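## Task

Take the navy striped sock from the tray and clip it onto an unused peg of the sock dryer so it dangles downward. Dropping the sock and picking it up again is allowed. At the end the dryer must still hang from its rail, every sock already on it must still be clipped, and the robot must have released everything and moved away, since anything held up only by the robot does not count.

## Robot and tools

Robot: two arms, left_arm and right_arm, each with a two-finger gripper. The names are labels only; left_arm sits on the +y side. Occasionally something may tug on a held item or nudge a loose one.

Frame: a single scene frame for everything. Origin on the table surface midway between the arms, +x out over the table, +z up, +y toward left_arm. Positions in metres, orientations as quaternions written w first (qw, qx, qy, qz). On a gripper, the fingers extend along its own +z and separate along its own y. The reported end_effector_position is the point between the finger pads, under 1 cm behind the tips. Reported hand positions may be slightly wrong, more so when an arm is stretched far.

Tool execute_actions, argument actions: a list of actions run one after another. Each action is a list of up to 15 rows; each row lasts one control step (1/30 s), and if fewer than 15 rows are given the final row repeats until 15 steps pass. An empty list moves nothing and just returns state and images. Every row is one flat list of 16 numbers covering both arms, even if only one moves: left_arm x, y, z, qw, qx, qy, qz, opening, then right_arm x, y, z, qw, qx, qy, qz, opening. x, y, z is an absolute target position for that gripper in the scene frame (metres); the quaternion is an absolute target orientation in the scene frame. Opening ranges -1 (closed) to +1 (fully open, 0.087 m). Optionally a row can carry 12 more numbers between 0 and 1: stiffness scales on joint position gain, left_arm's six joints then right_arm's six, in Joint positions order; they persist until changed.

Limits on targets: if any target is over 0.6 m from that gripper's current position along any of the gripper's own axes at the start of an action, that action is rejected for both arms. If any action is malformed, or the first one fails this test against the latest reported state, nothing in the call runs. Each control step, the command is clamped to at most 70 mm and 16 degrees from the measured pose, so long moves need several actions; after an action the arm stops at its last clamped pose, not your far target. Inverse kinematics favours position over orientation. Friction can leave the gripper up to about 31 mm short, and moves smaller than that may not happen. To hold orientation steady, repeat the same quaternion in every row rather than copying the reported one, which drifts. Elbows never lock fully straight.

Joint ranges (rad), base to gripper: waist -2.618 to 3.054, shoulder 0.000 to 3.142, elbow 0.000 to 3.142, wrist pitch -1.571 to 1.571, wrist yaw -1.571 to 1.571, wrist roll -2.094 to 2.094.

Gripping: grip_measured reports finger opening on the same -1 to 1 scale; the last value in Joint positions is the opening in metres. Readings may be off by up to about 1 mm, a fixed bias per gripper. Away from the ends of the scale, fingers go where grip_measured equals your number. To hold something, command about 0.02 below grip_measured for a firm hold, less for a gentle one. Pad force tops out near 20 N; slamming shut can squeeze harder and even spring the fingers open.

Results: a state line `left_arm: …` | `right_arm: …` with each gripper's position and end_effector_quat_wxyz; Hand target lines showing the pose each arm is now heading toward; end_effector_position at selected steps, with HELD plus an arm label where that arm's command was held back; "pose unreachable" when the clearance check altered or blocked an arm's command; then images from cam_high, cam_low, cam_left_wrist, cam_right_wrist (each 504x504, in that order). Camera calibration (intrinsics K, distortion, T_world_to_cam) is supplied and may be slightly off; results list any camera whose numbers changed.

Tool zoom_image: camera (one of cam_high, cam_low, cam_left_wrist, cam_right_wrist) and region [x0, y0, x1, y1] in pixels of that camera's latest image, origin top-left, at most 504 by 504. Returns a closer view.

Tool finished_scene: scene, the integer number of the current scene. It ends that scene permanently after the last command is held and reports whether the goal was met, then gives the next task. Only call it once the sock hangs clipped, the dryer is on its rail, earlier socks are still clipped, and both grippers have let go and backed off. Replying without any tool call ends all remaining work.

Motor heat: carrying load warms motors. A MOTOR HOT line appears from 75 °C. At 90 °C that arm is halted for 10 seconds; at 100 °C its motors and gripper go limp and the arm drops. Both appear as OVER-TEMPERATURE FAULT lines. Avoid holding loads longer than necessary.

Avoid: knocking or placing rigid objects off the table (cloth does not count), letting the arms collide or press on each other, drops, slips, slams and forceful pushes, and pulling the dryer off its rail or unclipping hanging socks. Smooth, efficient motion is preferred.

Each tool is called after "Call:" by a JSON object that holds its "op" and its "data".

## Session

Call:
{"op": "execute_actions", "data": {"actions": []}}

Scene clock: 0.00 s.
left_arm: end_effector_position=(+0.3742, +0.3206, +0.3814) grip_measured=+0.977 end_effector_quat_wxyz=(+0.716, -0.548, +0.419, -0.107) | right_arm: end_effector_position=(+0.0019, -0.1467, +0.1141) grip_measured=+1.000 end_effector_quat_wxyz=(-0.066, +0.897, -0.363, -0.243)
Joint positions: left_arm=[-0.229  1.28   1.117  0.262 -1.066 -0.98   0.086] | right_arm=[ 1.16   1.057  0.884 -1.222 -0.481 -1.086  0.087]
Joint velocities: left_arm=[-0.012 -0.002 -0.002  0.022 -0.022  0.022 -0.   ] | right_arm=[ 0.017 -0.007 -0.017 -0.037 -0.007 -0.066  0.   ]
Hand target (left_arm): +0.374, +0.321, +0.381; +0.716, -0.548, +0.419, -0.107
Hand target (right_arm): +0.002, -0.147, +0.114; -0.066, +0.897, -0.363, -0.243
Joint stiffness scale: left_arm=[1. 1. 1. 1. 1. 1.] | right_arm=[1. 1. 1. 1. 1. 1.]

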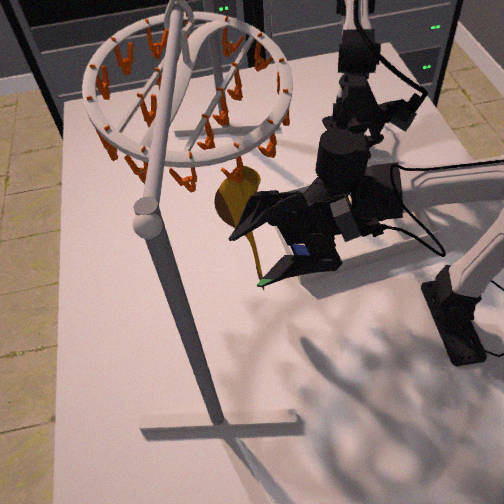

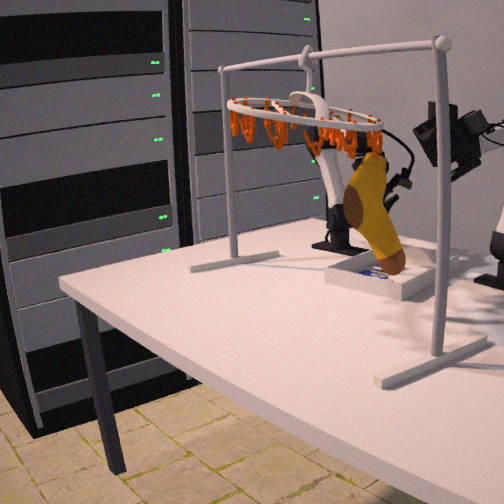

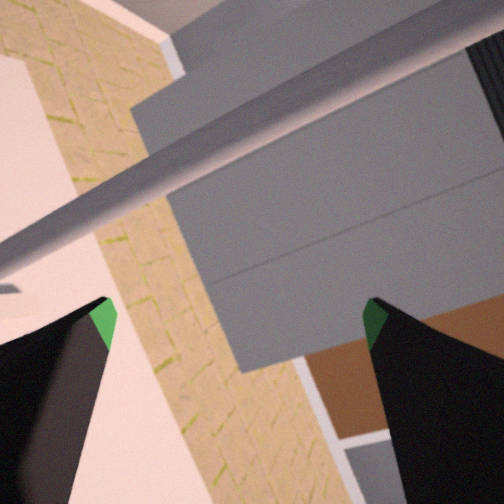

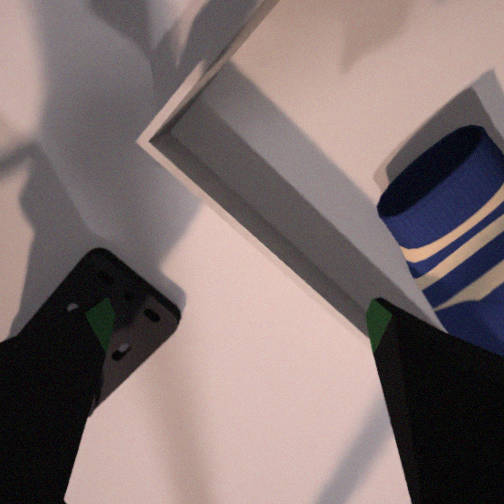

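Call:
{"op": "zoom_image", "data": {"camera": "cam_high", "region": [70, 0, 320, 250]}}

Call:
{"op": "zoom_image", "data": {"camera": "cam_low", "region": [210, 30, 460, 300]}}

Region (70, 0, 320, 250) of cam_high's 504x504 image, scaled by 2.016, with more detail than that image has.

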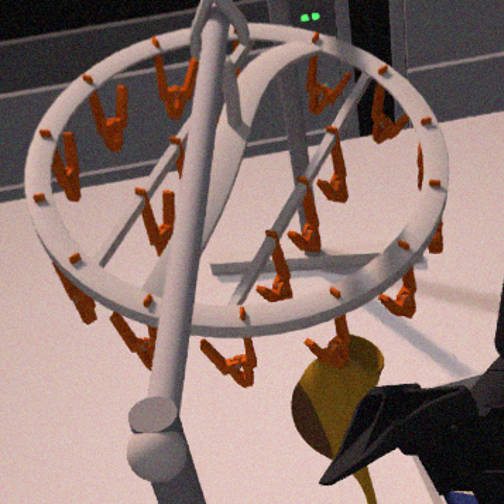

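Region (210, 30, 460, 300) of cam_low's 504x504 image, scaled by 1.867, with more detail than that image has; it fills the left 467 columns of this view, and the rest is white.

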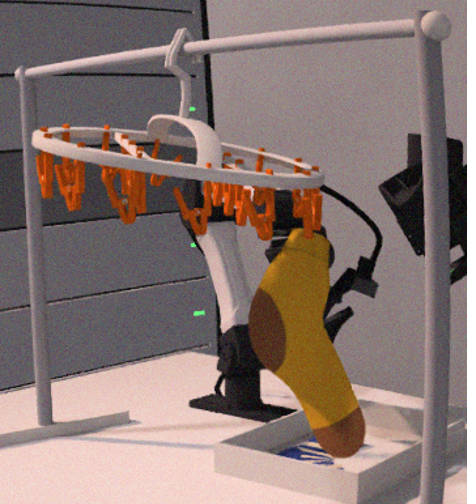

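Call:
{"op": "execute_actions", "data": {"actions": [[[0.30,0.27,0.38,0.716,-0.548,0.419,-0.107,1,0.0019,-0.1467,0.13,-0.066,0.897,-0.363,-0.243,1]],[[0.22,0.24,0.40,0.716,-0.548,0.419,-0.107,1,0.0019,-0.1467,0.15,-0.066,0.897,-0.363,-0.243,1]],[[0.15,0.24,0.42,0.74,-0.3,0.58,-0.06,1,0.0019,-0.1467,0.15,-0.066,0.897,-0.363,-0.243,1]],[[0.12,0.22,0.43,0.707,0,0.707,0,1,0.0019,-0.1467,0.15,-0.066,0.897,-0.363,-0.243,1]],[[0.12,0.22,0.43,0.707,0,0.707,0,1,0.0019,-0.1467,0.15,-0.066,0.897,-0.363,-0.243,1]]]}}

Scene clock: 64.77 s.
left_arm: end_effector_position=(+0.1245, +0.2139, +0.4276) grip_measured=+0.977 end_effector_quat_wxyz=(+0.702, +0.073, +0.705, -0.072) | right_arm: end_effector_position=(+0.0024, -0.1463, +0.1489) grip_measured=+1.000 end_effector_quat_wxyz=(-0.075, +0.897, -0.361, -0.243)
Joint positions: left_arm=[-1.722  0.624  1.166 -0.203 -1.586  0.339  0.086] | right_arm=[ 1.16   1.061  1.024 -1.34  -0.479 -1.086  0.087]
Joint velocities: left_arm=[-0.002 -0.012 -0.002 -0.066  0.022  0.007 -0.002] | right_arm=[ 0.002 -0.012 -0.002  0.022 -0.037  0.022  0.   ]
Hand target (left_arm): +0.125, +0.219, +0.430; +0.701, +0.074, +0.705, -0.076
Hand target (right_arm): +0.002, -0.147, +0.150; -0.066, +0.897, -0.363, -0.243
Off the commanded pose (left_arm): 0.008 m, 12 deg.
Off the commanded pose (right_arm): 0.001 m, 1 deg.
Joint stiffness scale: left_arm=[1. 1. 1. 1. 1. 1.] | right_arm=[1. 1. 1. 1. 1. 1.]
joint sent to its limit (left arm) — the command would take joint 5 (wrist yaw) past its lower limit, so that joint was sent only as far as its limit.
Step readings (end_effector_position; steps 1 to 15: 1st action; 16 to 30: 2nd action; 31 to 45: 3rd action; 46 to 60: 4th action; 61 to 75: 5th action):
0: left_arm (+0.3742, +0.3206, +0.3814) | right_arm (+0.0019, -0.1467, +0.1141)
1: left_arm (+0.3699, +0.3168, +0.3809) | right_arm (+0.0018, -0.1472, +0.1156)
2: left_arm (+0.3608, +0.3049, +0.3773) | right_arm (+0.0019, -0.1472, +0.1185)
4: left_arm (+0.3391, +0.2750, +0.3780) | right_arm (+0.0029, -0.1440, +0.1248)
8: left_arm (+0.3107, +0.2601, +0.3921) | right_arm (+0.0031, -0.1436, +0.1275)
15: left_arm (+0.3028, +0.2700, +0.3866) | right_arm (+0.0023, -0.1459, +0.1272)
16: left_arm (+0.2976, +0.2671, +0.3863) | right_arm (+0.0022, -0.1468, +0.1295)
17: left_arm (+0.2880, +0.2550, +0.3866) | right_arm (+0.0023, -0.1466, +0.1343)
19: left_arm (+0.2646, +0.2334, +0.3954) | right_arm (+0.0039, -0.1420, +0.1447)
23: left_arm (+0.2326, +0.2346, +0.4116) | right_arm (+0.0040, -0.1417, +0.1495)
30: left_arm (+0.2232, +0.2420, +0.4105) | right_arm (+0.0027, -0.1455, +0.1490)
31: left_arm (+0.2188, +0.2393, +0.4088) | right_arm (+0.0026, -0.1457, +0.1490)
32: left_arm (+0.2098, +0.2313, +0.4078) | right_arm (+0.0026, -0.1457, +0.1490)
34: left_arm (+0.1899, +0.2284, +0.4148) | right_arm (+0.0026, -0.1459, +0.1490)
38: left_arm (+0.1643, +0.2396, +0.4299) | right_arm (+0.0025, -0.1461, +0.1489)
45: left_arm (+0.1553, +0.2382, +0.4222) | right_arm (+0.0025, -0.1462, +0.1489)
46: left_arm (+0.1526, +0.2353, +0.4218) | right_arm (+0.0025, -0.1462, +0.1489)
47: left_arm (+0.1471, +0.2266, +0.4242) | right_arm (+0.0025, -0.1462, +0.1489)
49: left_arm (+0.1378, +0.2158, +0.4301) | right_arm (+0.0025, -0.1462, +0.1489)
53: left_arm (+0.1276, +0.2090, +0.4329) | right_arm (+0.0025, -0.1462, +0.1489)
60: left_arm (+0.1247, +0.2119, +0.4293) | right_arm (+0.0025, -0.1462, +0.1489)
61: left_arm (+0.1247, +0.2123, +0.4288) | right_arm (+0.0025, -0.1462, +0.1489)
62: left_arm (+0.1245, +0.2124, +0.4284) | right_arm (+0.0024, -0.1463, +0.1489)
64: left_arm (+0.1244, +0.2127, +0.4279) | right_arm (+0.0024, -0.1463, +0.1489)
68: left_arm (+0.1245, +0.2133, +0.4276) | right_arm (+0.0024, -0.1463, +0.1489)
75: end_effector_position above
camera_calibration (this result's frames):
cam_left_wrist: T_world_to_cam=[[-0.207511, -0.978105, 0.0158179, 0.216747], [-0.762237, 0.151536, -0.62931, 0.347723], [0.613134, -0.142646, -0.776994, 0.426555], [0, 0, 0, 1]] pos_world=[0.0484893, 0.220155, 0.546828]
cam_right_wrist: T_world_to_cam=[[0.678225, 0.734157, -0.0320008, 0.106378], [0.694091, -0.625693, 0.356013, -0.126933], [0.241347, -0.263669, -0.933933, 0.238416], [0, 0, 0, 1]] pos_world=[-0.0415861, -0.0946559, 0.271258]

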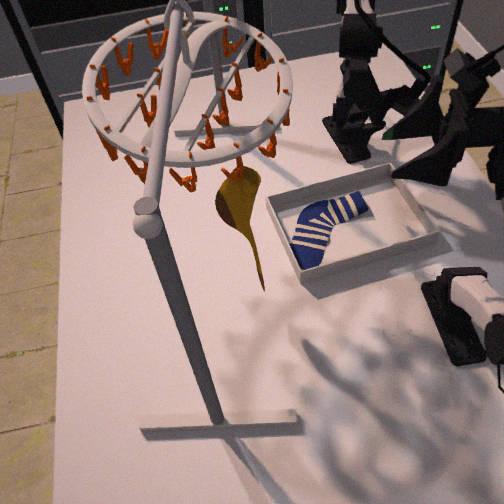

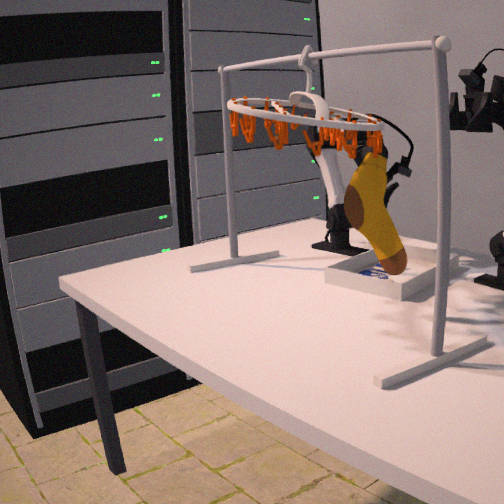

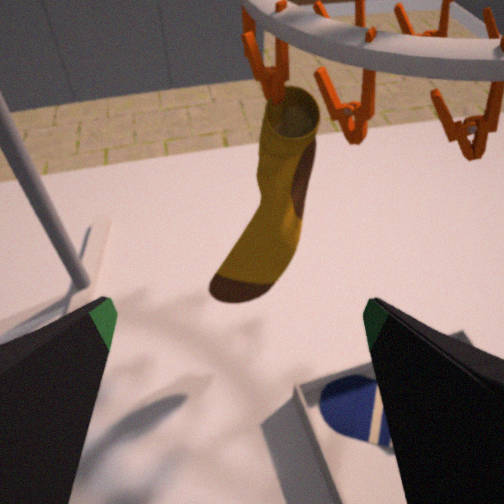

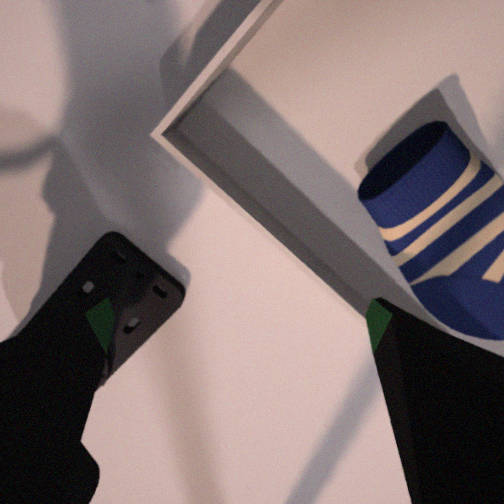

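Call:
{"op": "zoom_image", "data": {"camera": "cam_left_wrist", "region": [230, 0, 504, 200]}}

Call:
{"op": "zoom_image", "data": {"camera": "cam_high", "region": [250, 150, 460, 310]}}

Region (230, 0, 504, 200) of cam_left_wrist's 504x504 image, scaled by 1.839, with more detail than that image has; it fills the top 368 rows of this view, and the rest is white.

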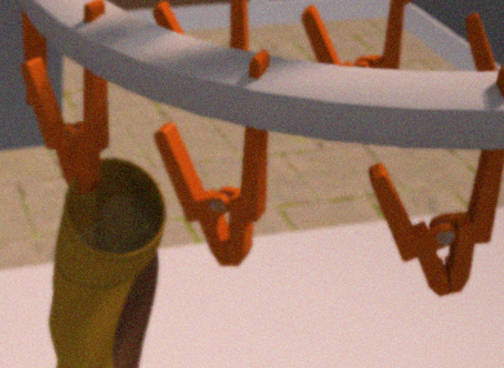

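Region (250, 150, 460, 310) of cam_high's 504x504 image, scaled by 2.400, with more detail than that image has; it fills the top 384 rows of this view, and the rest is white.

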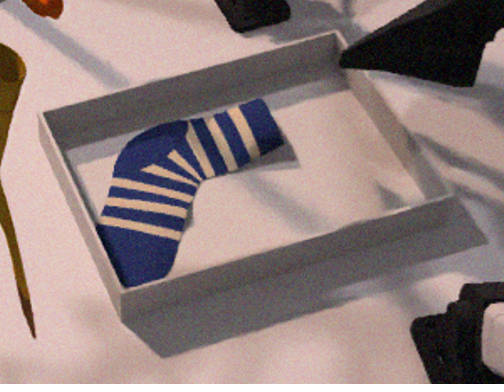

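Call:
{"op": "execute_actions", "data": {"actions": [[[0.15,0.2,0.43,0.674,0.213,0.674,-0.213,1,0.04,-0.10,0.14,0,0.97,-0.2,-0.1,1]],[[0.15,0.2,0.43,0.674,0.213,0.674,-0.213,1,0.06,-0.072,0.13,0,1,0,0,1]],[[0.15,0.2,0.43,0.674,0.213,0.674,-0.213,1,0.06,-0.072,0.13,0,1,0,0,1]]]}}

Scene clock: 125.97 s.
left_arm: end_effector_position=(+0.1554, +0.2133, +0.4295) grip_measured=+0.977 end_effector_quat_wxyz=(+0.690, +0.177, +0.682, -0.164) | right_arm: end_effector_position=(+0.0600, -0.0715, +0.1347) grip_measured=+1.000 end_effector_quat_wxyz=(-0.004, +1.000, -0.006, -0.004)
Joint positions: left_arm=[-0.161  0.634  1.306 -0.664  0.258  0.019  0.086] | right_arm=[ 1.385  1.479  1.271 -1.356 -0.009 -1.661  0.087]
Joint velocities: left_arm=[ 0.632  0.027 -0.012 -0.037  0.813  0.051 -0.001] | right_arm=[ 0.002 -0.012  0.012  0.022  0.037  0.037  0.   ]
Hand target (left_arm): +0.149, +0.200, +0.430; +0.677, +0.205, +0.679, -0.199
Hand target (right_arm): +0.060, -0.072, +0.130; -0.000, +1.000, +0.000, -0.000
Off the commanded pose (left_arm): 0.014 m, 7 deg.
Off the commanded pose (right_arm): 0.005 m, 1 deg.
Joint stiffness scale: left_arm=[1. 1. 1. 1. 1. 1.] | right_arm=[1. 1. 1. 1. 1. 1.]
Step readings (end_effector_position; steps 1 to 15: 1st action; 16 to 30: 2nd action; 31 to 45: 3rd action):
0: left_arm (+0.1246, +0.2141, +0.4276) | right_arm (+0.0024, -0.1463, +0.1489)
1: left_arm (+0.1254, +0.2119, +0.4285) | right_arm (+0.0057, -0.1453, +0.1496)
2: left_arm (+0.1276, +0.2118, +0.4279) | right_arm (+0.0106, -0.1366, +0.1521)
4: left_arm (+0.1336, +0.2181, +0.4277) | right_arm (+0.0202, -0.1124, +0.1497)
8: left_arm (+0.1436, +0.2263, +0.4332) | right_arm (+0.0289, -0.0945, +0.1376)
15: left_arm (+0.1533, +0.2230, +0.4316) | right_arm (+0.0381, -0.0994, +0.1382)
16: left_arm (+0.1540, +0.2224, +0.4326) | right_arm (+0.0409, -0.0981, +0.1382)
17: left_arm (+0.1545, +0.2223, +0.4336) | right_arm (+0.0438, -0.0934, +0.1382)
19: left_arm (+0.1551, +0.2221, +0.4353) | right_arm (+0.0469, -0.0843, +0.1344)
23: left_arm (+0.1553, +0.2214, +0.4366) | right_arm (+0.0498, -0.0771, +0.1327)
30: left_arm (+0.1561, +0.2186, +0.4343) | right_arm (+0.0580, -0.0730, +0.1343)
31: left_arm (+0.1561, +0.2182, +0.4339) | right_arm (+0.0584, -0.0727, +0.1344)
32: left_arm (+0.1561, +0.2180, +0.4333) | right_arm (+0.0587, -0.0724, +0.1345)
34: left_arm (+0.1561, +0.2175, +0.4321) | right_arm (+0.0592, -0.0721, +0.1346)
38: left_arm (+0.1559, +0.2162, +0.4308) | right_arm (+0.0597, -0.0718, +0.1347)
45: end_effector_position above
camera_calibration (this result's frames):
cam_left_wrist: T_world_to_cam=[[-0.471113, -0.882059, -0.00500329, 0.251986], [-0.677208, 0.365324, -0.638693, 0.317787], [0.565192, -0.297508, -0.769446, 0.446294], [0, 0, 0, 1]] pos_world=[0.0816798, 0.238947, 0.547627]
cam_right_wrist: T_world_to_cam=[[0.000703024, 0.999932, 0.0116188, 0.0658002], [0.646247, -0.00932097, 0.763072, -0.122968], [0.763128, 0.00697218, -0.646209, 0.180257], [0, 0, 0, 1]] pos_world=[-0.0581373, -0.0681987, 0.209553]

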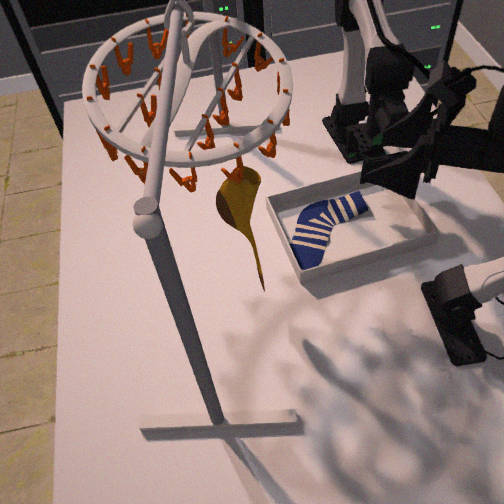

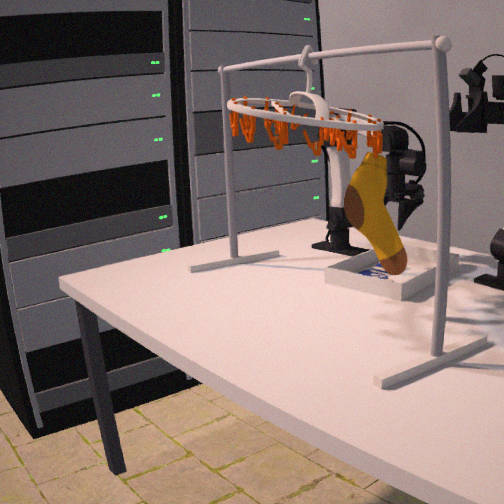

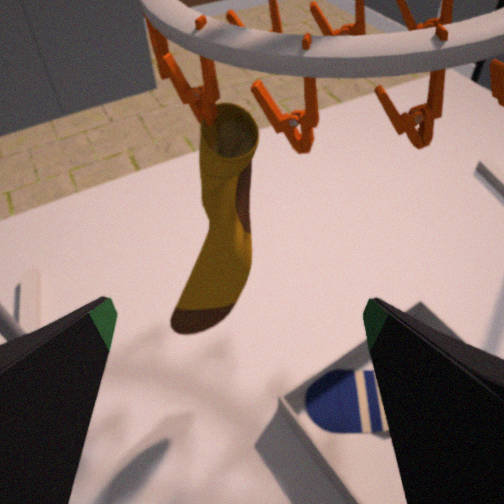

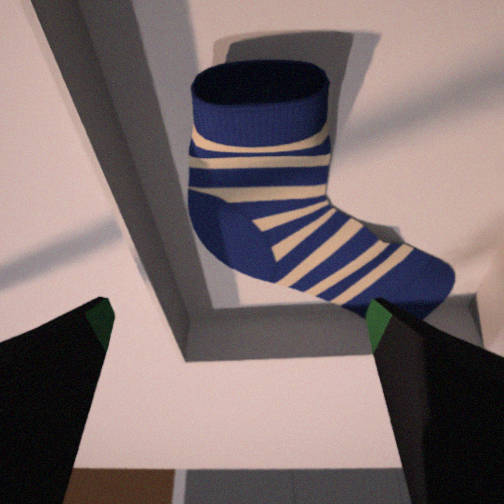

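Call:
{"op": "execute_actions", "data": {"actions": [[[0.15,0.2,0.43,0.674,0.213,0.674,-0.213,1,0.068,-0.063,0.08,0,1,0,0,1]],[[0.15,0.2,0.43,0.674,0.213,0.674,-0.213,1,0.068,-0.063,0.04,0,1,0,0,1]],[[0.15,0.2,0.43,0.674,0.213,0.674,-0.213,1,0.068,-0.063,0.035,0,1,0,0,1]]]}}

Scene clock: 141.07 s.
left_arm: end_effector_position=(+0.1457, +0.2002, +0.4291) grip_measured=+0.977 end_effector_quat_wxyz=(+0.677, +0.216, +0.672, -0.210) | right_arm: end_effector_position=(+0.0654, -0.0552, +0.0471) grip_measured=+1.000 end_effector_quat_wxyz=(-0.018, +1.000, +0.001, -0.002)
Joint positions: left_arm=[ 0.008  0.637  1.306 -0.663  0.55   0.008  0.086] | right_arm=[ 1.373  1.564  0.997 -0.969 -0.007 -1.688  0.087]
Joint velocities: left_arm=[-0.017  0.012 -0.007 -0.022 -0.007 -0.007 -0.   ] | right_arm=[ 0.012 -0.017 -0.022 -0.051  0.007 -0.037  0.   ]
Hand target (left_arm): +0.150, +0.200, +0.430; +0.674, +0.213, +0.674, -0.213
Hand target (right_arm): +0.068, -0.063, +0.036; +0.000, +1.000, -0.000, -0.000
Off the commanded pose (left_arm): 0.004 m, 1 deg.
Off the commanded pose (right_arm): 0.015 m, 2 deg.
Joint stiffness scale: left_arm=[1. 1. 1. 1. 1. 1.] | right_arm=[1. 1. 1. 1. 1. 1.]
Step readings (end_effector_position; steps 1 to 15: 1st action; 16 to 30: 2nd action; 31 to 45: 3rd action):
0: left_arm (+0.1485, +0.2004, +0.4288) | right_arm (+0.0601, -0.0715, +0.1348)
1: left_arm (+0.1484, +0.2006, +0.4288) | right_arm (+0.0604, -0.0701, +0.1299)
2: left_arm (+0.1495, +0.2030, +0.4288) | right_arm (+0.0611, -0.0702, +0.1212)
4: left_arm (+0.1506, +0.2060, +0.4288) | right_arm (+0.0617, -0.0772, +0.1005)
8: left_arm (+0.1494, +0.2050, +0.4288) | right_arm (+0.0630, -0.0744, +0.0862)
15: left_arm (+0.1469, +0.2016, +0.4288) | right_arm (+0.0644, -0.0638, +0.0862)
16: left_arm (+0.1467, +0.2014, +0.4288) | right_arm (+0.0646, -0.0625, +0.0823)
17: left_arm (+0.1466, +0.2013, +0.4289) | right_arm (+0.0646, -0.0625, +0.0753)
19: left_arm (+0.1465, +0.2012, +0.4289) | right_arm (+0.0636, -0.0708, +0.0585)
23: left_arm (+0.1461, +0.2008, +0.4289) | right_arm (+0.0635, -0.0714, +0.0468)
30: left_arm (+0.1458, +0.2004, +0.4289) | right_arm (+0.0646, -0.0621, +0.0469)
31: left_arm (+0.1458, +0.2003, +0.4290) | right_arm (+0.0647, -0.0612, +0.0469)
32: left_arm (+0.1458, +0.2003, +0.4290) | right_arm (+0.0648, -0.0600, +0.0469)
34: left_arm (+0.1457, +0.2002, +0.4290) | right_arm (+0.0651, -0.0581, +0.0470)
38: left_arm (+0.1457, +0.2002, +0.4290) | right_arm (+0.0653, -0.0562, +0.0471)
45: end_effector_position above
camera_calibration (this result's frames):
cam_left_wrist: T_world_to_cam=[[-0.576935, -0.816772, 0.0054464, 0.233721], [-0.631752, 0.441998, -0.63681, 0.292975], [0.517721, -0.370839, -0.771002, 0.469818], [0, 0, 0, 1]] pos_world=[0.0766947, 0.235629, 0.547527]
cam_right_wrist: T_world_to_cam=[[-0.0138836, 0.999136, 0.0391627, 0.0501025], [0.641963, -0.0211215, 0.766445, -0.0599879], [0.76661, 0.035782, -0.641115, 0.12055], [0, 0, 0, 1]] pos_world=[-0.0532096, -0.0556398, 0.121302]

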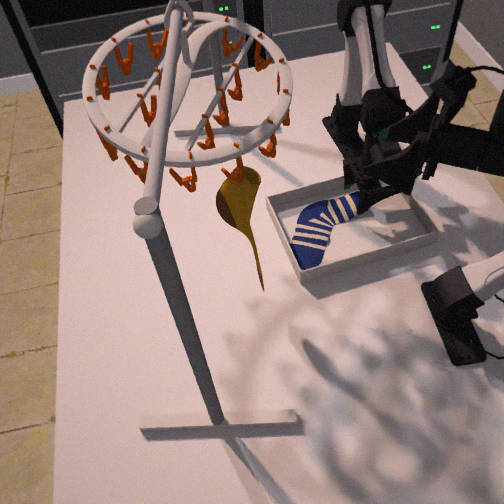

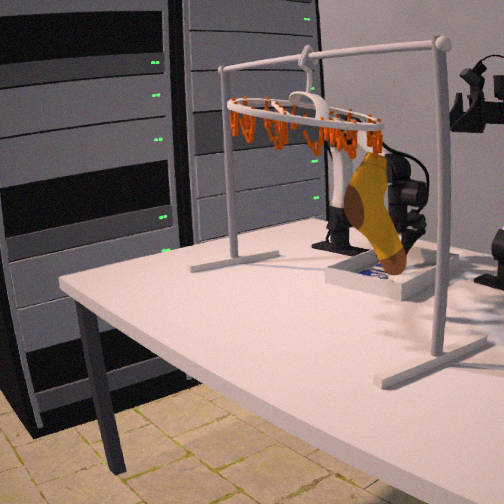

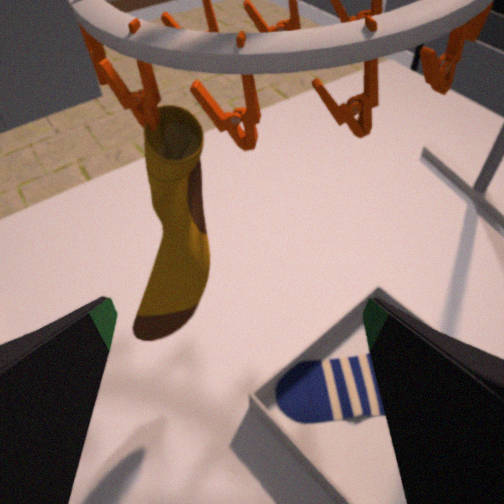

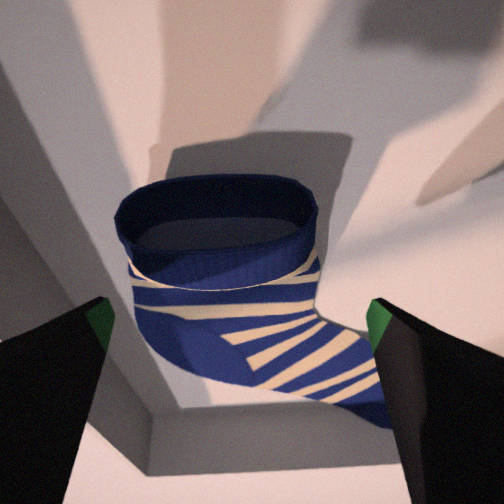

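Call:
{"op": "execute_actions", "data": {"actions": [[[0.15,0.2,0.43,0.674,0.213,0.674,-0.213,1,0.068,-0.067,0.02,0,1,0,0,1]],[[0.15,0.2,0.43,0.674,0.213,0.674,-0.213,1,0.068,-0.065,0.02,0,1,0,0,1]]]}}

Scene clock: 147.70 s.
left_arm: end_effector_position=(+0.1457, +0.2002, +0.4291) grip_measured=+0.977 end_effector_quat_wxyz=(+0.677, +0.216, +0.672, -0.210) | right_arm: end_effector_position=(+0.0646, -0.0621, +0.0287) grip_measured=+1.000 end_effector_quat_wxyz=(-0.012, +1.000, +0.002, -0.002)
Joint positions: left_arm=[ 0.008  0.637  1.306 -0.663  0.55   0.007  0.086] | right_arm=[ 1.373  1.575  0.931 -0.903 -0.007 -1.689  0.087]
Joint velocities: left_arm=[-0.017 -0.012 -0.007 -0.051 -0.022 -0.007 -0.002] | right_arm=[ 0.007 -0.007  0.017  0.051  0.007 -0.051  0.   ]
Hand target (left_arm): +0.150, +0.200, +0.430; +0.674, +0.213, +0.674, -0.213
Hand target (right_arm): +0.068, -0.065, +0.020; -0.000, +1.000, +0.000, -0.000
Off the commanded pose (left_arm): 0.004 m, 1 deg.
Off the commanded pose (right_arm): 0.010 m, 1 deg.
Joint stiffness scale: left_arm=[1. 1. 1. 1. 1. 1.] | right_arm=[1. 1. 1. 1. 1. 1.]
Step readings (end_effector_position; steps 1 to 15: 1st action; 16 to 30: 2nd action):
0: left_arm (+0.1457, +0.2002, +0.4291) | right_arm (+0.0654, -0.0550, +0.0472)
1: left_arm (+0.1457, +0.2002, +0.4291) | right_arm (+0.0654, -0.0551, +0.0451)
2: left_arm (+0.1457, +0.2002, +0.4291) | right_arm (+0.0653, -0.0562, +0.0417)
4: left_arm (+0.1457, +0.2002, +0.4291) | right_arm (+0.0644, -0.0636, +0.0335)
8: left_arm (+0.1457, +0.2002, +0.4291) | right_arm (+0.0641, -0.0667, +0.0285)
15: left_arm (+0.1457, +0.2002, +0.4291) | right_arm (+0.0645, -0.0628, +0.0286)
16: left_arm (+0.1457, +0.2002, +0.4291) | right_arm (+0.0645, -0.0626, +0.0287)
17: left_arm (+0.1457, +0.2002, +0.4291) | right_arm (+0.0646, -0.0625, +0.0287)
19: left_arm (+0.1457, +0.2002, +0.4291) | right_arm (+0.0646, -0.0623, +0.0287)
23: left_arm (+0.1457, +0.2002, +0.4291) | right_arm (+0.0646, -0.0622, +0.0287)
30: end_effector_position above
camera_calibration (this result's frames):
cam_left_wrist: T_world_to_cam=[[-0.576935, -0.816769, 0.00582786, 0.233541], [-0.631891, 0.4418, -0.63681, 0.293035], [0.517552, -0.37108, -0.770999, 0.46989], [0, 0, 0, 1]] pos_world=[0.0767116, 0.235653, 0.547531]
cam_right_wrist: T_world_to_cam=[[-0.0149827, 0.999511, 0.0274463, 0.0580855], [0.642995, -0.0113897, 0.765786, -0.0449103], [0.765724, 0.0291213, -0.64251, 0.10925], [0, 0, 0, 1]] pos_world=[-0.0539079, -0.0617501, 0.102992]

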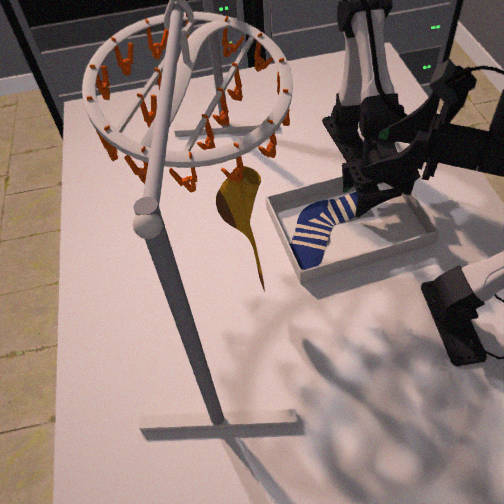

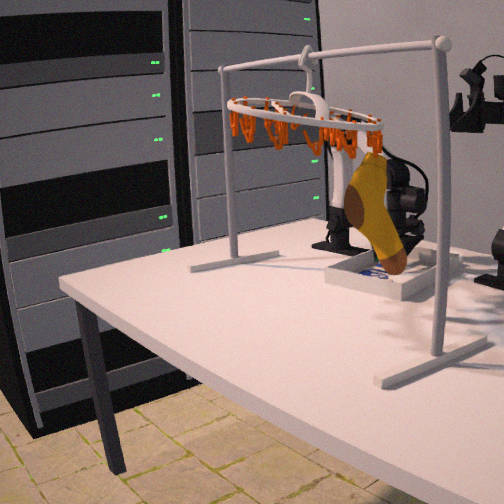

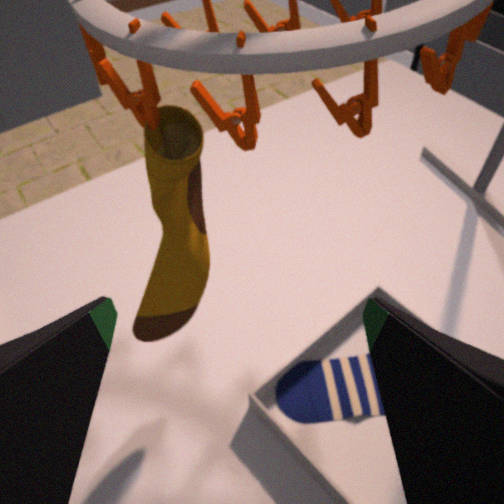

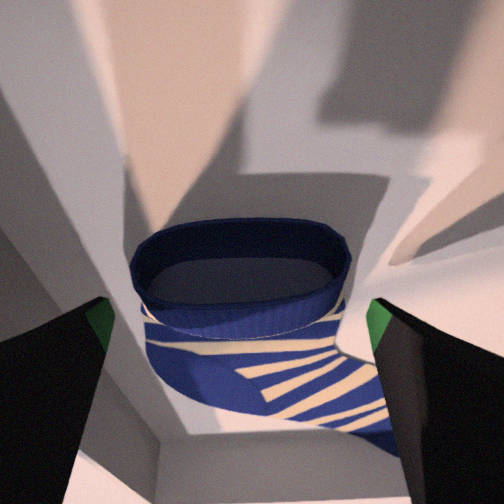

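Call:
{"op": "execute_actions", "data": {"actions": [[[0.15,0.2,0.43,0.674,0.213,0.674,-0.213,1,0.068,-0.065,0.024,0,1,0,0,0.7],[0.15,0.2,0.43,0.674,0.213,0.674,-0.213,1,0.068,-0.065,0.024,0,1,0,0,0.6],[0.15,0.2,0.43,0.674,0.213,0.674,-0.213,1,0.068,-0.065,0.024,0,1,0,0,0.5],[0.15,0.2,0.43,0.674,0.213,0.674,-0.213,1,0.068,-0.065,0.024,0,1,0,0,0.4],[0.15,0.2,0.43,0.674,0.213,0.674,-0.213,1,0.068,-0.065,0.024,0,1,0,0,0.3],[0.15,0.2,0.43,0.674,0.213,0.674,-0.213,1,0.068,-0.065,0.024,0,1,0,0,0.2],[0.15,0.2,0.43,0.674,0.213,0.674,-0.213,1,0.068,-0.065,0.024,0,1,0,0,0.1],[0.15,0.2,0.43,0.674,0.213,0.674,-0.213,1,0.068,-0.065,0.024,0,1,0,0,0.0],[0.15,0.2,0.43,0.674,0.213,0.674,-0.213,1,0.068,-0.065,0.024,0,1,0,0,-0.1],[0.15,0.2,0.43,0.674,0.213,0.674,-0.213,1,0.068,-0.065,0.024,0,1,0,0,-0.2],[0.15,0.2,0.43,0.674,0.213,0.674,-0.213,1,0.068,-0.065,0.024,0,1,0,0,-0.3],[0.15,0.2,0.43,0.674,0.213,0.674,-0.213,1,0.068,-0.065,0.024,0,1,0,0,-0.4],[0.15,0.2,0.43,0.674,0.213,0.674,-0.213,1,0.068,-0.065,0.024,0,1,0,0,-0.5]],[[0.15,0.2,0.43,0.674,0.213,0.674,-0.213,1,0.068,-0.065,0.024,0,1,0,0,-0.6],[0.15,0.2,0.43,0.674,0.213,0.674,-0.213,1,0.068,-0.065,0.024,0,1,0,0,-0.7],[0.15,0.2,0.43,0.674,0.213,0.674,-0.213,1,0.068,-0.065,0.024,0,1,0,0,-0.8],[0.15,0.2,0.43,0.674,0.213,0.674,-0.213,1,0.068,-0.065,0.024,0,1,0,0,-0.85]]]}}

Scene clock: 163.33 s.
left_arm: end_effector_position=(+0.1457, +0.2002, +0.4291) grip_measured=+0.977 end_effector_quat_wxyz=(+0.677, +0.216, +0.672, -0.210) | right_arm: end_effector_position=(+0.0646, -0.0620, +0.0287) grip_measured=-0.850 end_effector_quat_wxyz=(-0.012, +1.000, +0.002, -0.002)
Joint positions: left_arm=[ 0.008  0.637  1.306 -0.663  0.55   0.007  0.086] | right_arm=[ 1.373  1.575  0.931 -0.903 -0.007 -1.689  0.007]
Joint velocities: left_arm=[-0.012  0.002  0.007  0.007  0.007 -0.051 -0.001] | right_arm=[ 0.017 -0.002 -0.012  0.007 -0.051  0.007 -0.001]
Hand target (left_arm): +0.150, +0.200, +0.430; +0.674, +0.213, +0.674, -0.213
Hand target (right_arm): +0.068, -0.065, +0.024; -0.000, +1.000, -0.000, -0.000
Off the commanded pose (left_arm): 0.004 m, 1 deg.
Off the commanded pose (right_arm): 0.007 m, 1 deg.
Joint stiffness scale: left_arm=[1. 1. 1. 1. 1. 1.] | right_arm=[1. 1. 1. 1. 1. 1.]
Step readings (end_effector_position; steps 1 to 15: 1st action; 16 to 30: 2nd action):
0: left_arm (+0.1457, +0.2002, +0.4291) | right_arm (+0.0646, -0.0620, +0.0287)
1: left_arm (+0.1457, +0.2002, +0.4291) | right_arm (+0.0646, -0.0620, +0.0287)
2: left_arm (+0.1457, +0.2002, +0.4291) | right_arm (+0.0646, -0.0620, +0.0287)
4: left_arm (+0.1457, +0.2002, +0.4291) | right_arm (+0.0646, -0.0620, +0.0287)
8: left_arm (+0.1457, +0.2002, +0.4291) | right_arm (+0.0646, -0.0620, +0.0287)
15: left_arm (+0.1457, +0.2002, +0.4291) | right_arm (+0.0646, -0.0620, +0.0287)
16: left_arm (+0.1457, +0.2002, +0.4291) | right_arm (+0.0646, -0.0620, +0.0287)
17: left_arm (+0.1457, +0.2002, +0.4291) | right_arm (+0.0646, -0.0620, +0.0287)
19: left_arm (+0.1457, +0.2002, +0.4291) | right_arm (+0.0646, -0.0620, +0.0287)
23: left_arm (+0.1457, +0.2002, +0.4291) | right_arm (+0.0646, -0.0620, +0.0287)
30: end_effector_position above
camera_calibration (this result's frames):
cam_left_wrist: T_world_to_cam=[[-0.576935, -0.816769, 0.00582786, 0.233541], [-0.631891, 0.4418, -0.63681, 0.293035], [0.517552, -0.37108, -0.770999, 0.46989], [0, 0, 0, 1]] pos_world=[0.0767116, 0.235653, 0.547531]
cam_right_wrist: T_world_to_cam=[[-0.0149839, 0.999501, 0.0278244, 0.0579796], [0.642962, -0.0116799, 0.765809, -0.0449359], [0.765752, 0.0293648, -0.642465, 0.109254], [0, 0, 0, 1]] pos_world=[-0.0539003, -0.0616837, 0.102991]

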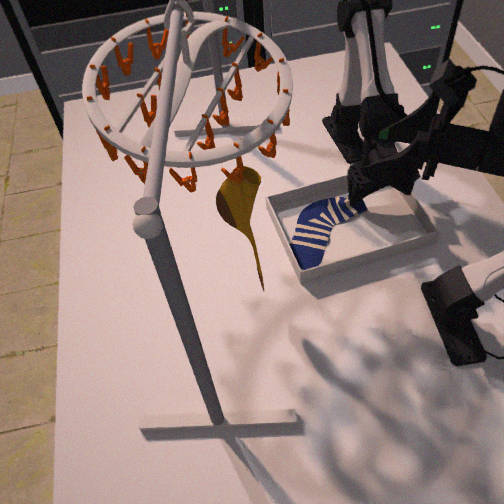

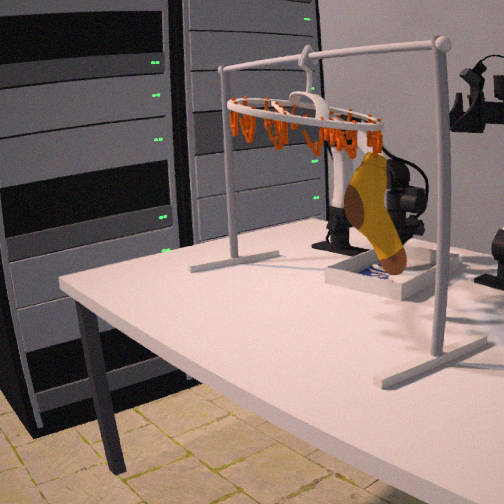

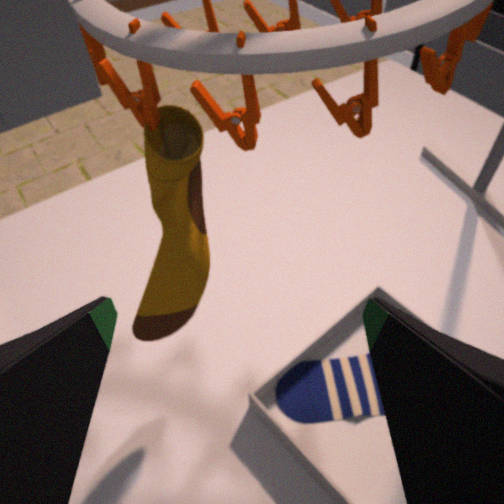

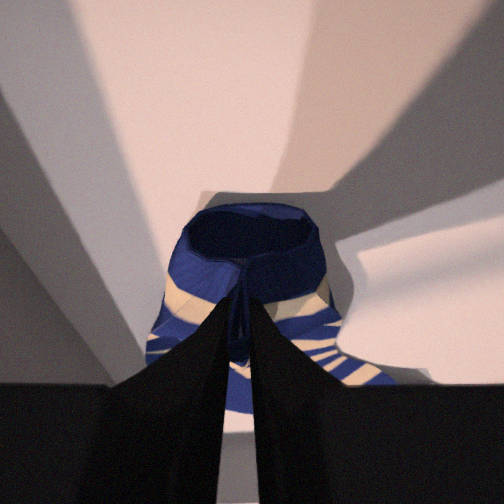

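Call:
{"op": "execute_actions", "data": {"actions": [[[0.15,0.2,0.43,0.674,0.213,0.674,-0.213,1,0.068,-0.065,0.024,0,1,0,0,-0.9],[0.15,0.2,0.43,0.674,0.213,0.674,-0.213,1,0.068,-0.065,0.024,0,1,0,0,-0.95],[0.15,0.2,0.43,0.674,0.213,0.674,-0.213,1,0.068,-0.065,0.024,0,1,0,0,-1]],[[0.15,0.2,0.43,0.674,0.213,0.674,-0.213,1,0.065,-0.065,0.08,0,1,0,0,-1]],[[0.15,0.2,0.43,0.674,0.213,0.674,-0.213,1,0.065,-0.065,0.14,0,1,0,0,-1]],[[0.15,0.2,0.43,0.674,0.213,0.674,-0.213,1,0.065,-0.065,0.2,0,1,0,0,-1]]]}}

Scene clock: 173.87 s.
left_arm: end_effector_position=(+0.1457, +0.2002, +0.4291) grip_measured=+0.977 end_effector_quat_wxyz=(+0.677, +0.216, +0.672, -0.210) | right_arm: end_effector_position=(+0.0657, -0.0607, +0.1994) grip_measured=-0.946 end_effector_quat_wxyz=(-0.028, +1.000, +0.000, +0.002)
Joint positions: left_arm=[ 0.008  0.637  1.306 -0.663  0.55   0.007  0.086] | right_arm=[ 1.373  1.512  1.558 -1.561 -0.002 -1.687  0.002]
Joint velocities: left_arm=[ 0.002 -0.002  0.002  0.037  0.007 -0.007 -0.   ] | right_arm=[-0.027  0.007 -0.002 -0.066 -0.081 -0.037 -0.   ]
Hand target (left_arm): +0.150, +0.200, +0.430; +0.674, +0.213, +0.674, -0.213
Hand target (right_arm): +0.065, -0.066, +0.200; -0.016, +1.000, +0.000, +0.005
Off the commanded pose (left_arm): 0.004 m, 1 deg.
Off the commanded pose (right_arm): 0.004 m, 3 deg.
Joint stiffness scale: left_arm=[1. 1. 1. 1. 1. 1.] | right_arm=[1. 1. 1. 1. 1. 1.]
joint sent to its limit (right arm) — the command would take joint 4 (wrist pitch) past its lower limit, so that joint was sent only as far as its limit.
Step readings (end_effector_position; steps 1 to 15: 1st action; 16 to 30: 2nd action; 31 to 45: 3rd action; 46 to 60: 4th action):
0: left_arm (+0.1457, +0.2002, +0.4291) | right_arm (+0.0646, -0.0620, +0.0287)
1: left_arm (+0.1457, +0.2002, +0.4291) | right_arm (+0.0646, -0.0620, +0.0287)
2: left_arm (+0.1457, +0.2002, +0.4291) | right_arm (+0.0646, -0.0620, +0.0287)
4: left_arm (+0.1457, +0.2002, +0.4291) | right_arm (+0.0646, -0.0620, +0.0287)
8: left_arm (+0.1457, +0.2002, +0.4291) | right_arm (+0.0646, -0.0620, +0.0287)
15: left_arm (+0.1457, +0.2002, +0.4291) | right_arm (+0.0646, -0.0620, +0.0287)
16: left_arm (+0.1457, +0.2002, +0.4291) | right_arm (+0.0647, -0.0633, +0.0325)
17: left_arm (+0.1457, +0.2002, +0.4291) | right_arm (+0.0647, -0.0638, +0.0401)
19: left_arm (+0.1457, +0.2002, +0.4291) | right_arm (+0.0656, -0.0555, +0.0592)
23: left_arm (+0.1457, +0.2002, +0.4291) | right_arm (+0.0662, -0.0506, +0.0769)
30: left_arm (+0.1457, +0.2002, +0.4291) | right_arm (+0.0649, -0.0620, +0.0763)
31: left_arm (+0.1457, +0.2002, +0.4291) | right_arm (+0.0650, -0.0636, +0.0817)
32: left_arm (+0.1457, +0.2002, +0.4291) | right_arm (+0.0651, -0.0633, +0.0919)
34: left_arm (+0.1457, +0.2002, +0.4291) | right_arm (+0.0665, -0.0517, +0.1177)
38: left_arm (+0.1457, +0.2002, +0.4291) | right_arm (+0.0670, -0.0473, +0.1395)
45: left_arm (+0.1457, +0.2002, +0.4291) | right_arm (+0.0654, -0.0609, +0.1386)
46: left_arm (+0.1457, +0.2002, +0.4291) | right_arm (+0.0654, -0.0628, +0.1446)
47: left_arm (+0.1457, +0.2002, +0.4291) | right_arm (+0.0657, -0.0611, +0.1562)
49: left_arm (+0.1457, +0.2002, +0.4291) | right_arm (+0.0670, -0.0498, +0.1837)
53: left_arm (+0.1457, +0.2002, +0.4291) | right_arm (+0.0669, -0.0501, +0.2004)
60: end_effector_position above
camera_calibration (this result's frames):
cam_left_wrist: T_world_to_cam=[[-0.576935, -0.816769, 0.00582786, 0.233541], [-0.631891, 0.4418, -0.63681, 0.293035], [0.517552, -0.37108, -0.770999, 0.46989], [0, 0, 0, 1]] pos_world=[0.0767116, 0.235653, 0.547531]
cam_right_wrist: T_world_to_cam=[[-0.012876, 0.998159, 0.0592646, 0.0454479], [0.636038, -0.0375574, 0.770744, -0.178431], [0.771551, 0.0476186, -0.634383, 0.217131], [0, 0, 0, 1]] pos_world=[-0.0534536, -0.0624052, 0.272575]

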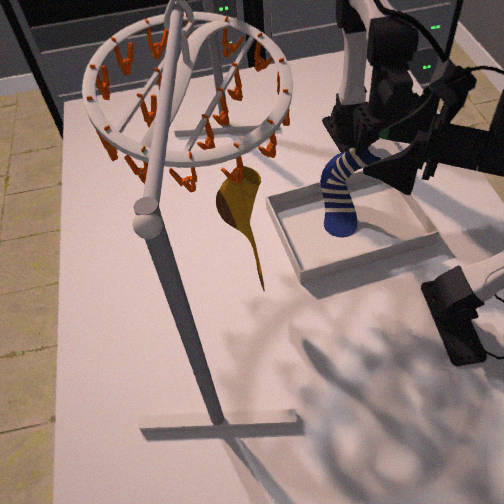

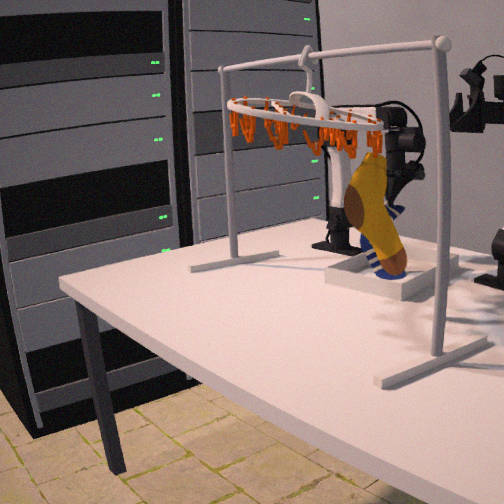

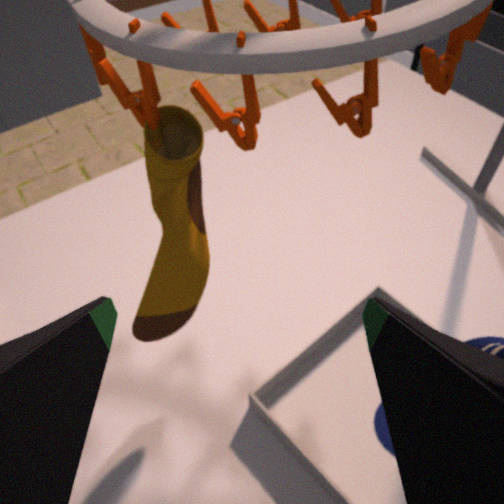

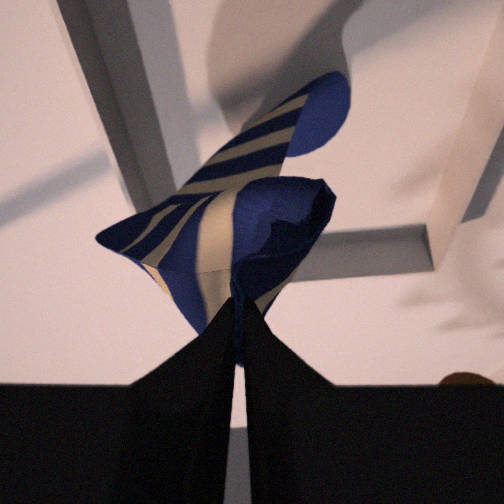

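Call:
{"op": "execute_actions", "data": {"actions": [[[0.15,0.2,0.43,0.674,0.213,0.674,-0.213,1,0.07,-0.07,0.2,0,-0.924,0.383,0,-1]],[[0.15,0.2,0.43,0.674,0.213,0.674,-0.213,1,0.07,-0.07,0.2,0,-0.766,0.643,0,-1]],[[0.15,0.2,0.43,0.674,0.213,0.674,-0.213,1,0.07,-0.07,0.22,0.166,-0.621,0.74,0.139,-1]],[[0.15,0.2,0.43,0.674,0.213,0.674,-0.213,1,0.09,-0.07,0.26,0.347,-0.462,0.8,0.17,-1]],[[0.15,0.2,0.43,0.674,0.213,0.674,-0.213,1,0.11,-0.08,0.3,0.53,-0.33,0.75,0.2,-1]],[[0.15,0.2,0.43,0.674,0.213,0.674,-0.213,1,0.13,-0.08,0.33,0.683,-0.183,0.683,0.183,-1]],[[0.15,0.2,0.43,0.674,0.213,0.674,-0.213,1,0.13,-0.08,0.33,0.683,-0.183,0.683,0.183,-1]]]}}

Scene clock: 189.93 s.
left_arm: end_effector_position=(+0.1457, +0.2002, +0.4291) grip_measured=+0.977 end_effector_quat_wxyz=(+0.677, +0.216, +0.672, -0.210) | right_arm: end_effector_position=(+0.1306, -0.0740, +0.3283) grip_measured=-0.946 end_effector_quat_wxyz=(+0.679, -0.191, +0.687, +0.176)
Joint positions: left_arm=[ 0.008  0.637  1.306 -0.663  0.55   0.007  0.086] | right_arm=[ 1.585  0.831  0.861 -0.069  1.142  0.019  0.002]
Joint velocities: left_arm=[ 0.002 -0.002  0.012 -0.081 -0.022 -0.037 -0.001] | right_arm=[ 0.007 -0.027 -0.017  0.154  0.066 -0.066 -0.001]
Hand target (left_arm): +0.150, +0.200, +0.430; +0.674, +0.213, +0.674, -0.213
Hand target (right_arm): +0.130, -0.080, +0.330; +0.683, -0.183, +0.683, +0.183
Off the commanded pose (left_arm): 0.004 m, 1 deg.
Off the commanded pose (right_arm): 0.006 m, 1 deg.
Joint stiffness scale: left_arm=[1. 1. 1. 1. 1. 1.] | right_arm=[1. 1. 1. 1. 1. 1.]
Step readings (end_effector_position; steps 1 to 15: 1st action; 16 to 30: 2nd action; 31 to 45: 3rd action; 46 to 60: 4th action; 61 to 75: 5th action; 76 to 90: 6th action; 91 to 105: 7th action):
0: left_arm (+0.1457, +0.2002, +0.4291) | right_arm (+0.0655, -0.0628, +0.1992)
1: left_arm (+0.1457, +0.2002, +0.4291) | right_arm (+0.0655, -0.0644, +0.1995)
2: left_arm (+0.1457, +0.2002, +0.4291) | right_arm (+0.0662, -0.0659, +0.2001)
4: left_arm (+0.1457, +0.2002, +0.4291) | right_arm (+0.0679, -0.0671, +0.2019)
8: left_arm (+0.1457, +0.2002, +0.4291) | right_arm (+0.0689, -0.0672, +0.2027)
15: left_arm (+0.1457, +0.2002, +0.4291) | right_arm (+0.0685, -0.0682, +0.2006)
16: left_arm (+0.1457, +0.2002, +0.4291) | right_arm (+0.0681, -0.0691, +0.2006)
17: left_arm (+0.1457, +0.2002, +0.4291) | right_arm (+0.0684, -0.0693, +0.2011)
19: left_arm (+0.1457, +0.2002, +0.4291) | right_arm (+0.0700, -0.0692, +0.2018)
23: left_arm (+0.1457, +0.2002, +0.4291) | right_arm (+0.0712, -0.0696, +0.2019)
30: left_arm (+0.1457, +0.2002, +0.4291) | right_arm (+0.0693, -0.0713, +0.2011)
31: left_arm (+0.1457, +0.2002, +0.4291) | right_arm (+0.0685, -0.0708, +0.2020)
32: left_arm (+0.1457, +0.2002, +0.4291) | right_arm (+0.0690, -0.0705, +0.2034)
34: left_arm (+0.1457, +0.2002, +0.4291) | right_arm (+0.0726, -0.0734, +0.2110)
38: left_arm (+0.1457, +0.2002, +0.4291) | right_arm (+0.0729, -0.0822, +0.2222)
45: left_arm (+0.1457, +0.2002, +0.4291) | right_arm (+0.0704, -0.0767, +0.2211)
46: left_arm (+0.1457, +0.2002, +0.4291) | right_arm (+0.0715, -0.0760, +0.2226)
47: left_arm (+0.1457, +0.2002, +0.4291) | right_arm (+0.0744, -0.0758, +0.2259)
49: left_arm (+0.1457, +0.2002, +0.4291) | right_arm (+0.0795, -0.0756, +0.2390)
53: left_arm (+0.1457, +0.2002, +0.4291) | right_arm (+0.0820, -0.0783, +0.2597)
60: left_arm (+0.1457, +0.2002, +0.4291) | right_arm (+0.0849, -0.0743, +0.2595)
61: left_arm (+0.1457, +0.2002, +0.4291) | right_arm (+0.0878, -0.0743, +0.2621)
62: left_arm (+0.1457, +0.2002, +0.4291) | right_arm (+0.0918, -0.0759, +0.2660)
64: left_arm (+0.1457, +0.2002, +0.4291) | right_arm (+0.0964, -0.0809, +0.2793)
68: left_arm (+0.1457, +0.2002, +0.4291) | right_arm (+0.0953, -0.0866, +0.2943)
75: left_arm (+0.1457, +0.2002, +0.4291) | right_arm (+0.1040, -0.0820, +0.2933)
76: left_arm (+0.1457, +0.2002, +0.4291) | right_arm (+0.1071, -0.0818, +0.2967)
77: left_arm (+0.1457, +0.2002, +0.4291) | right_arm (+0.1099, -0.0811, +0.3017)
79: left_arm (+0.1457, +0.2002, +0.4291) | right_arm (+0.1130, -0.0791, +0.3112)
83: left_arm (+0.1457, +0.2002, +0.4291) | right_arm (+0.1159, -0.0771, +0.3143)
90: left_arm (+0.1457, +0.2002, +0.4291) | right_arm (+0.1255, -0.0762, +0.3151)
91: left_arm (+0.1457, +0.2002, +0.4291) | right_arm (+0.1264, -0.0761, +0.3167)
92: left_arm (+0.1457, +0.2002, +0.4291) | right_arm (+0.1271, -0.0759, +0.3183)
94: left_arm (+0.1457, +0.2002, +0.4291) | right_arm (+0.1282, -0.0755, +0.3207)
98: left_arm (+0.1457, +0.2002, +0.4291) | right_arm (+0.1297, -0.0747, +0.3242)
105: end_effector_position above
camera_calibration (this result's frames):
cam_left_wrist: T_world_to_cam=[[-0.576935, -0.816769, 0.00582786, 0.233541], [-0.631891, 0.4418, -0.63681, 0.293035], [0.517552, -0.37108, -0.770999, 0.46989], [0, 0, 0, 1]] pos_world=[0.0767116, 0.235653, 0.547531]
cam_right_wrist: T_world_to_cam=[[0.498946, -0.866147, 0.029032, -0.142926], [-0.665972, -0.404641, -0.626696, 0.282104], [0.554558, 0.293353, -0.778723, 0.343427], [0, 0, 0, 1]] pos_world=[0.0687357, -0.11039, 0.448377]

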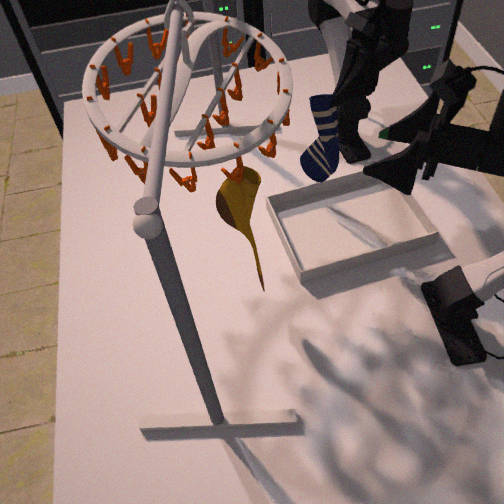

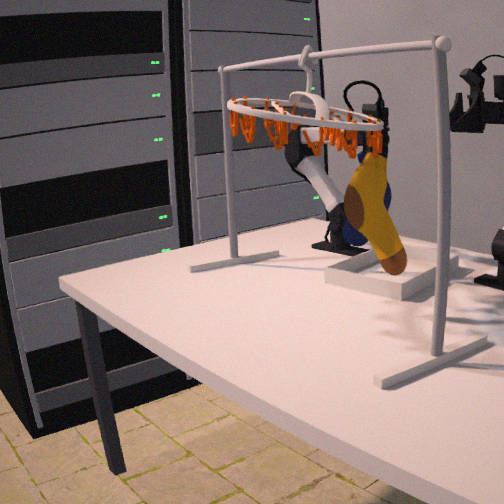

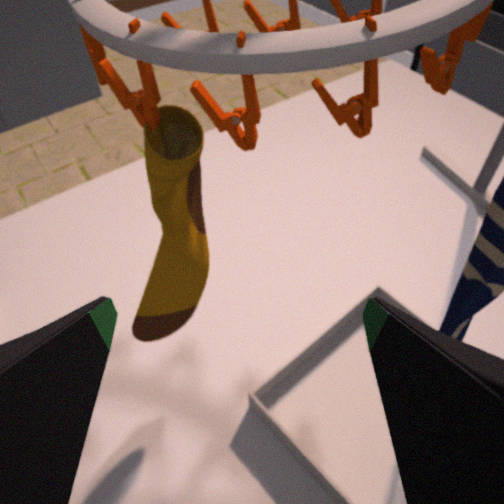

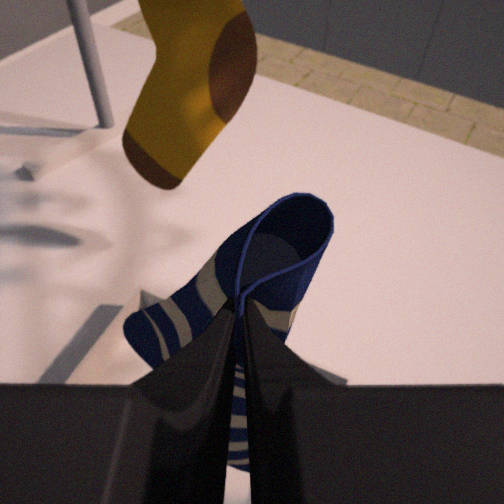

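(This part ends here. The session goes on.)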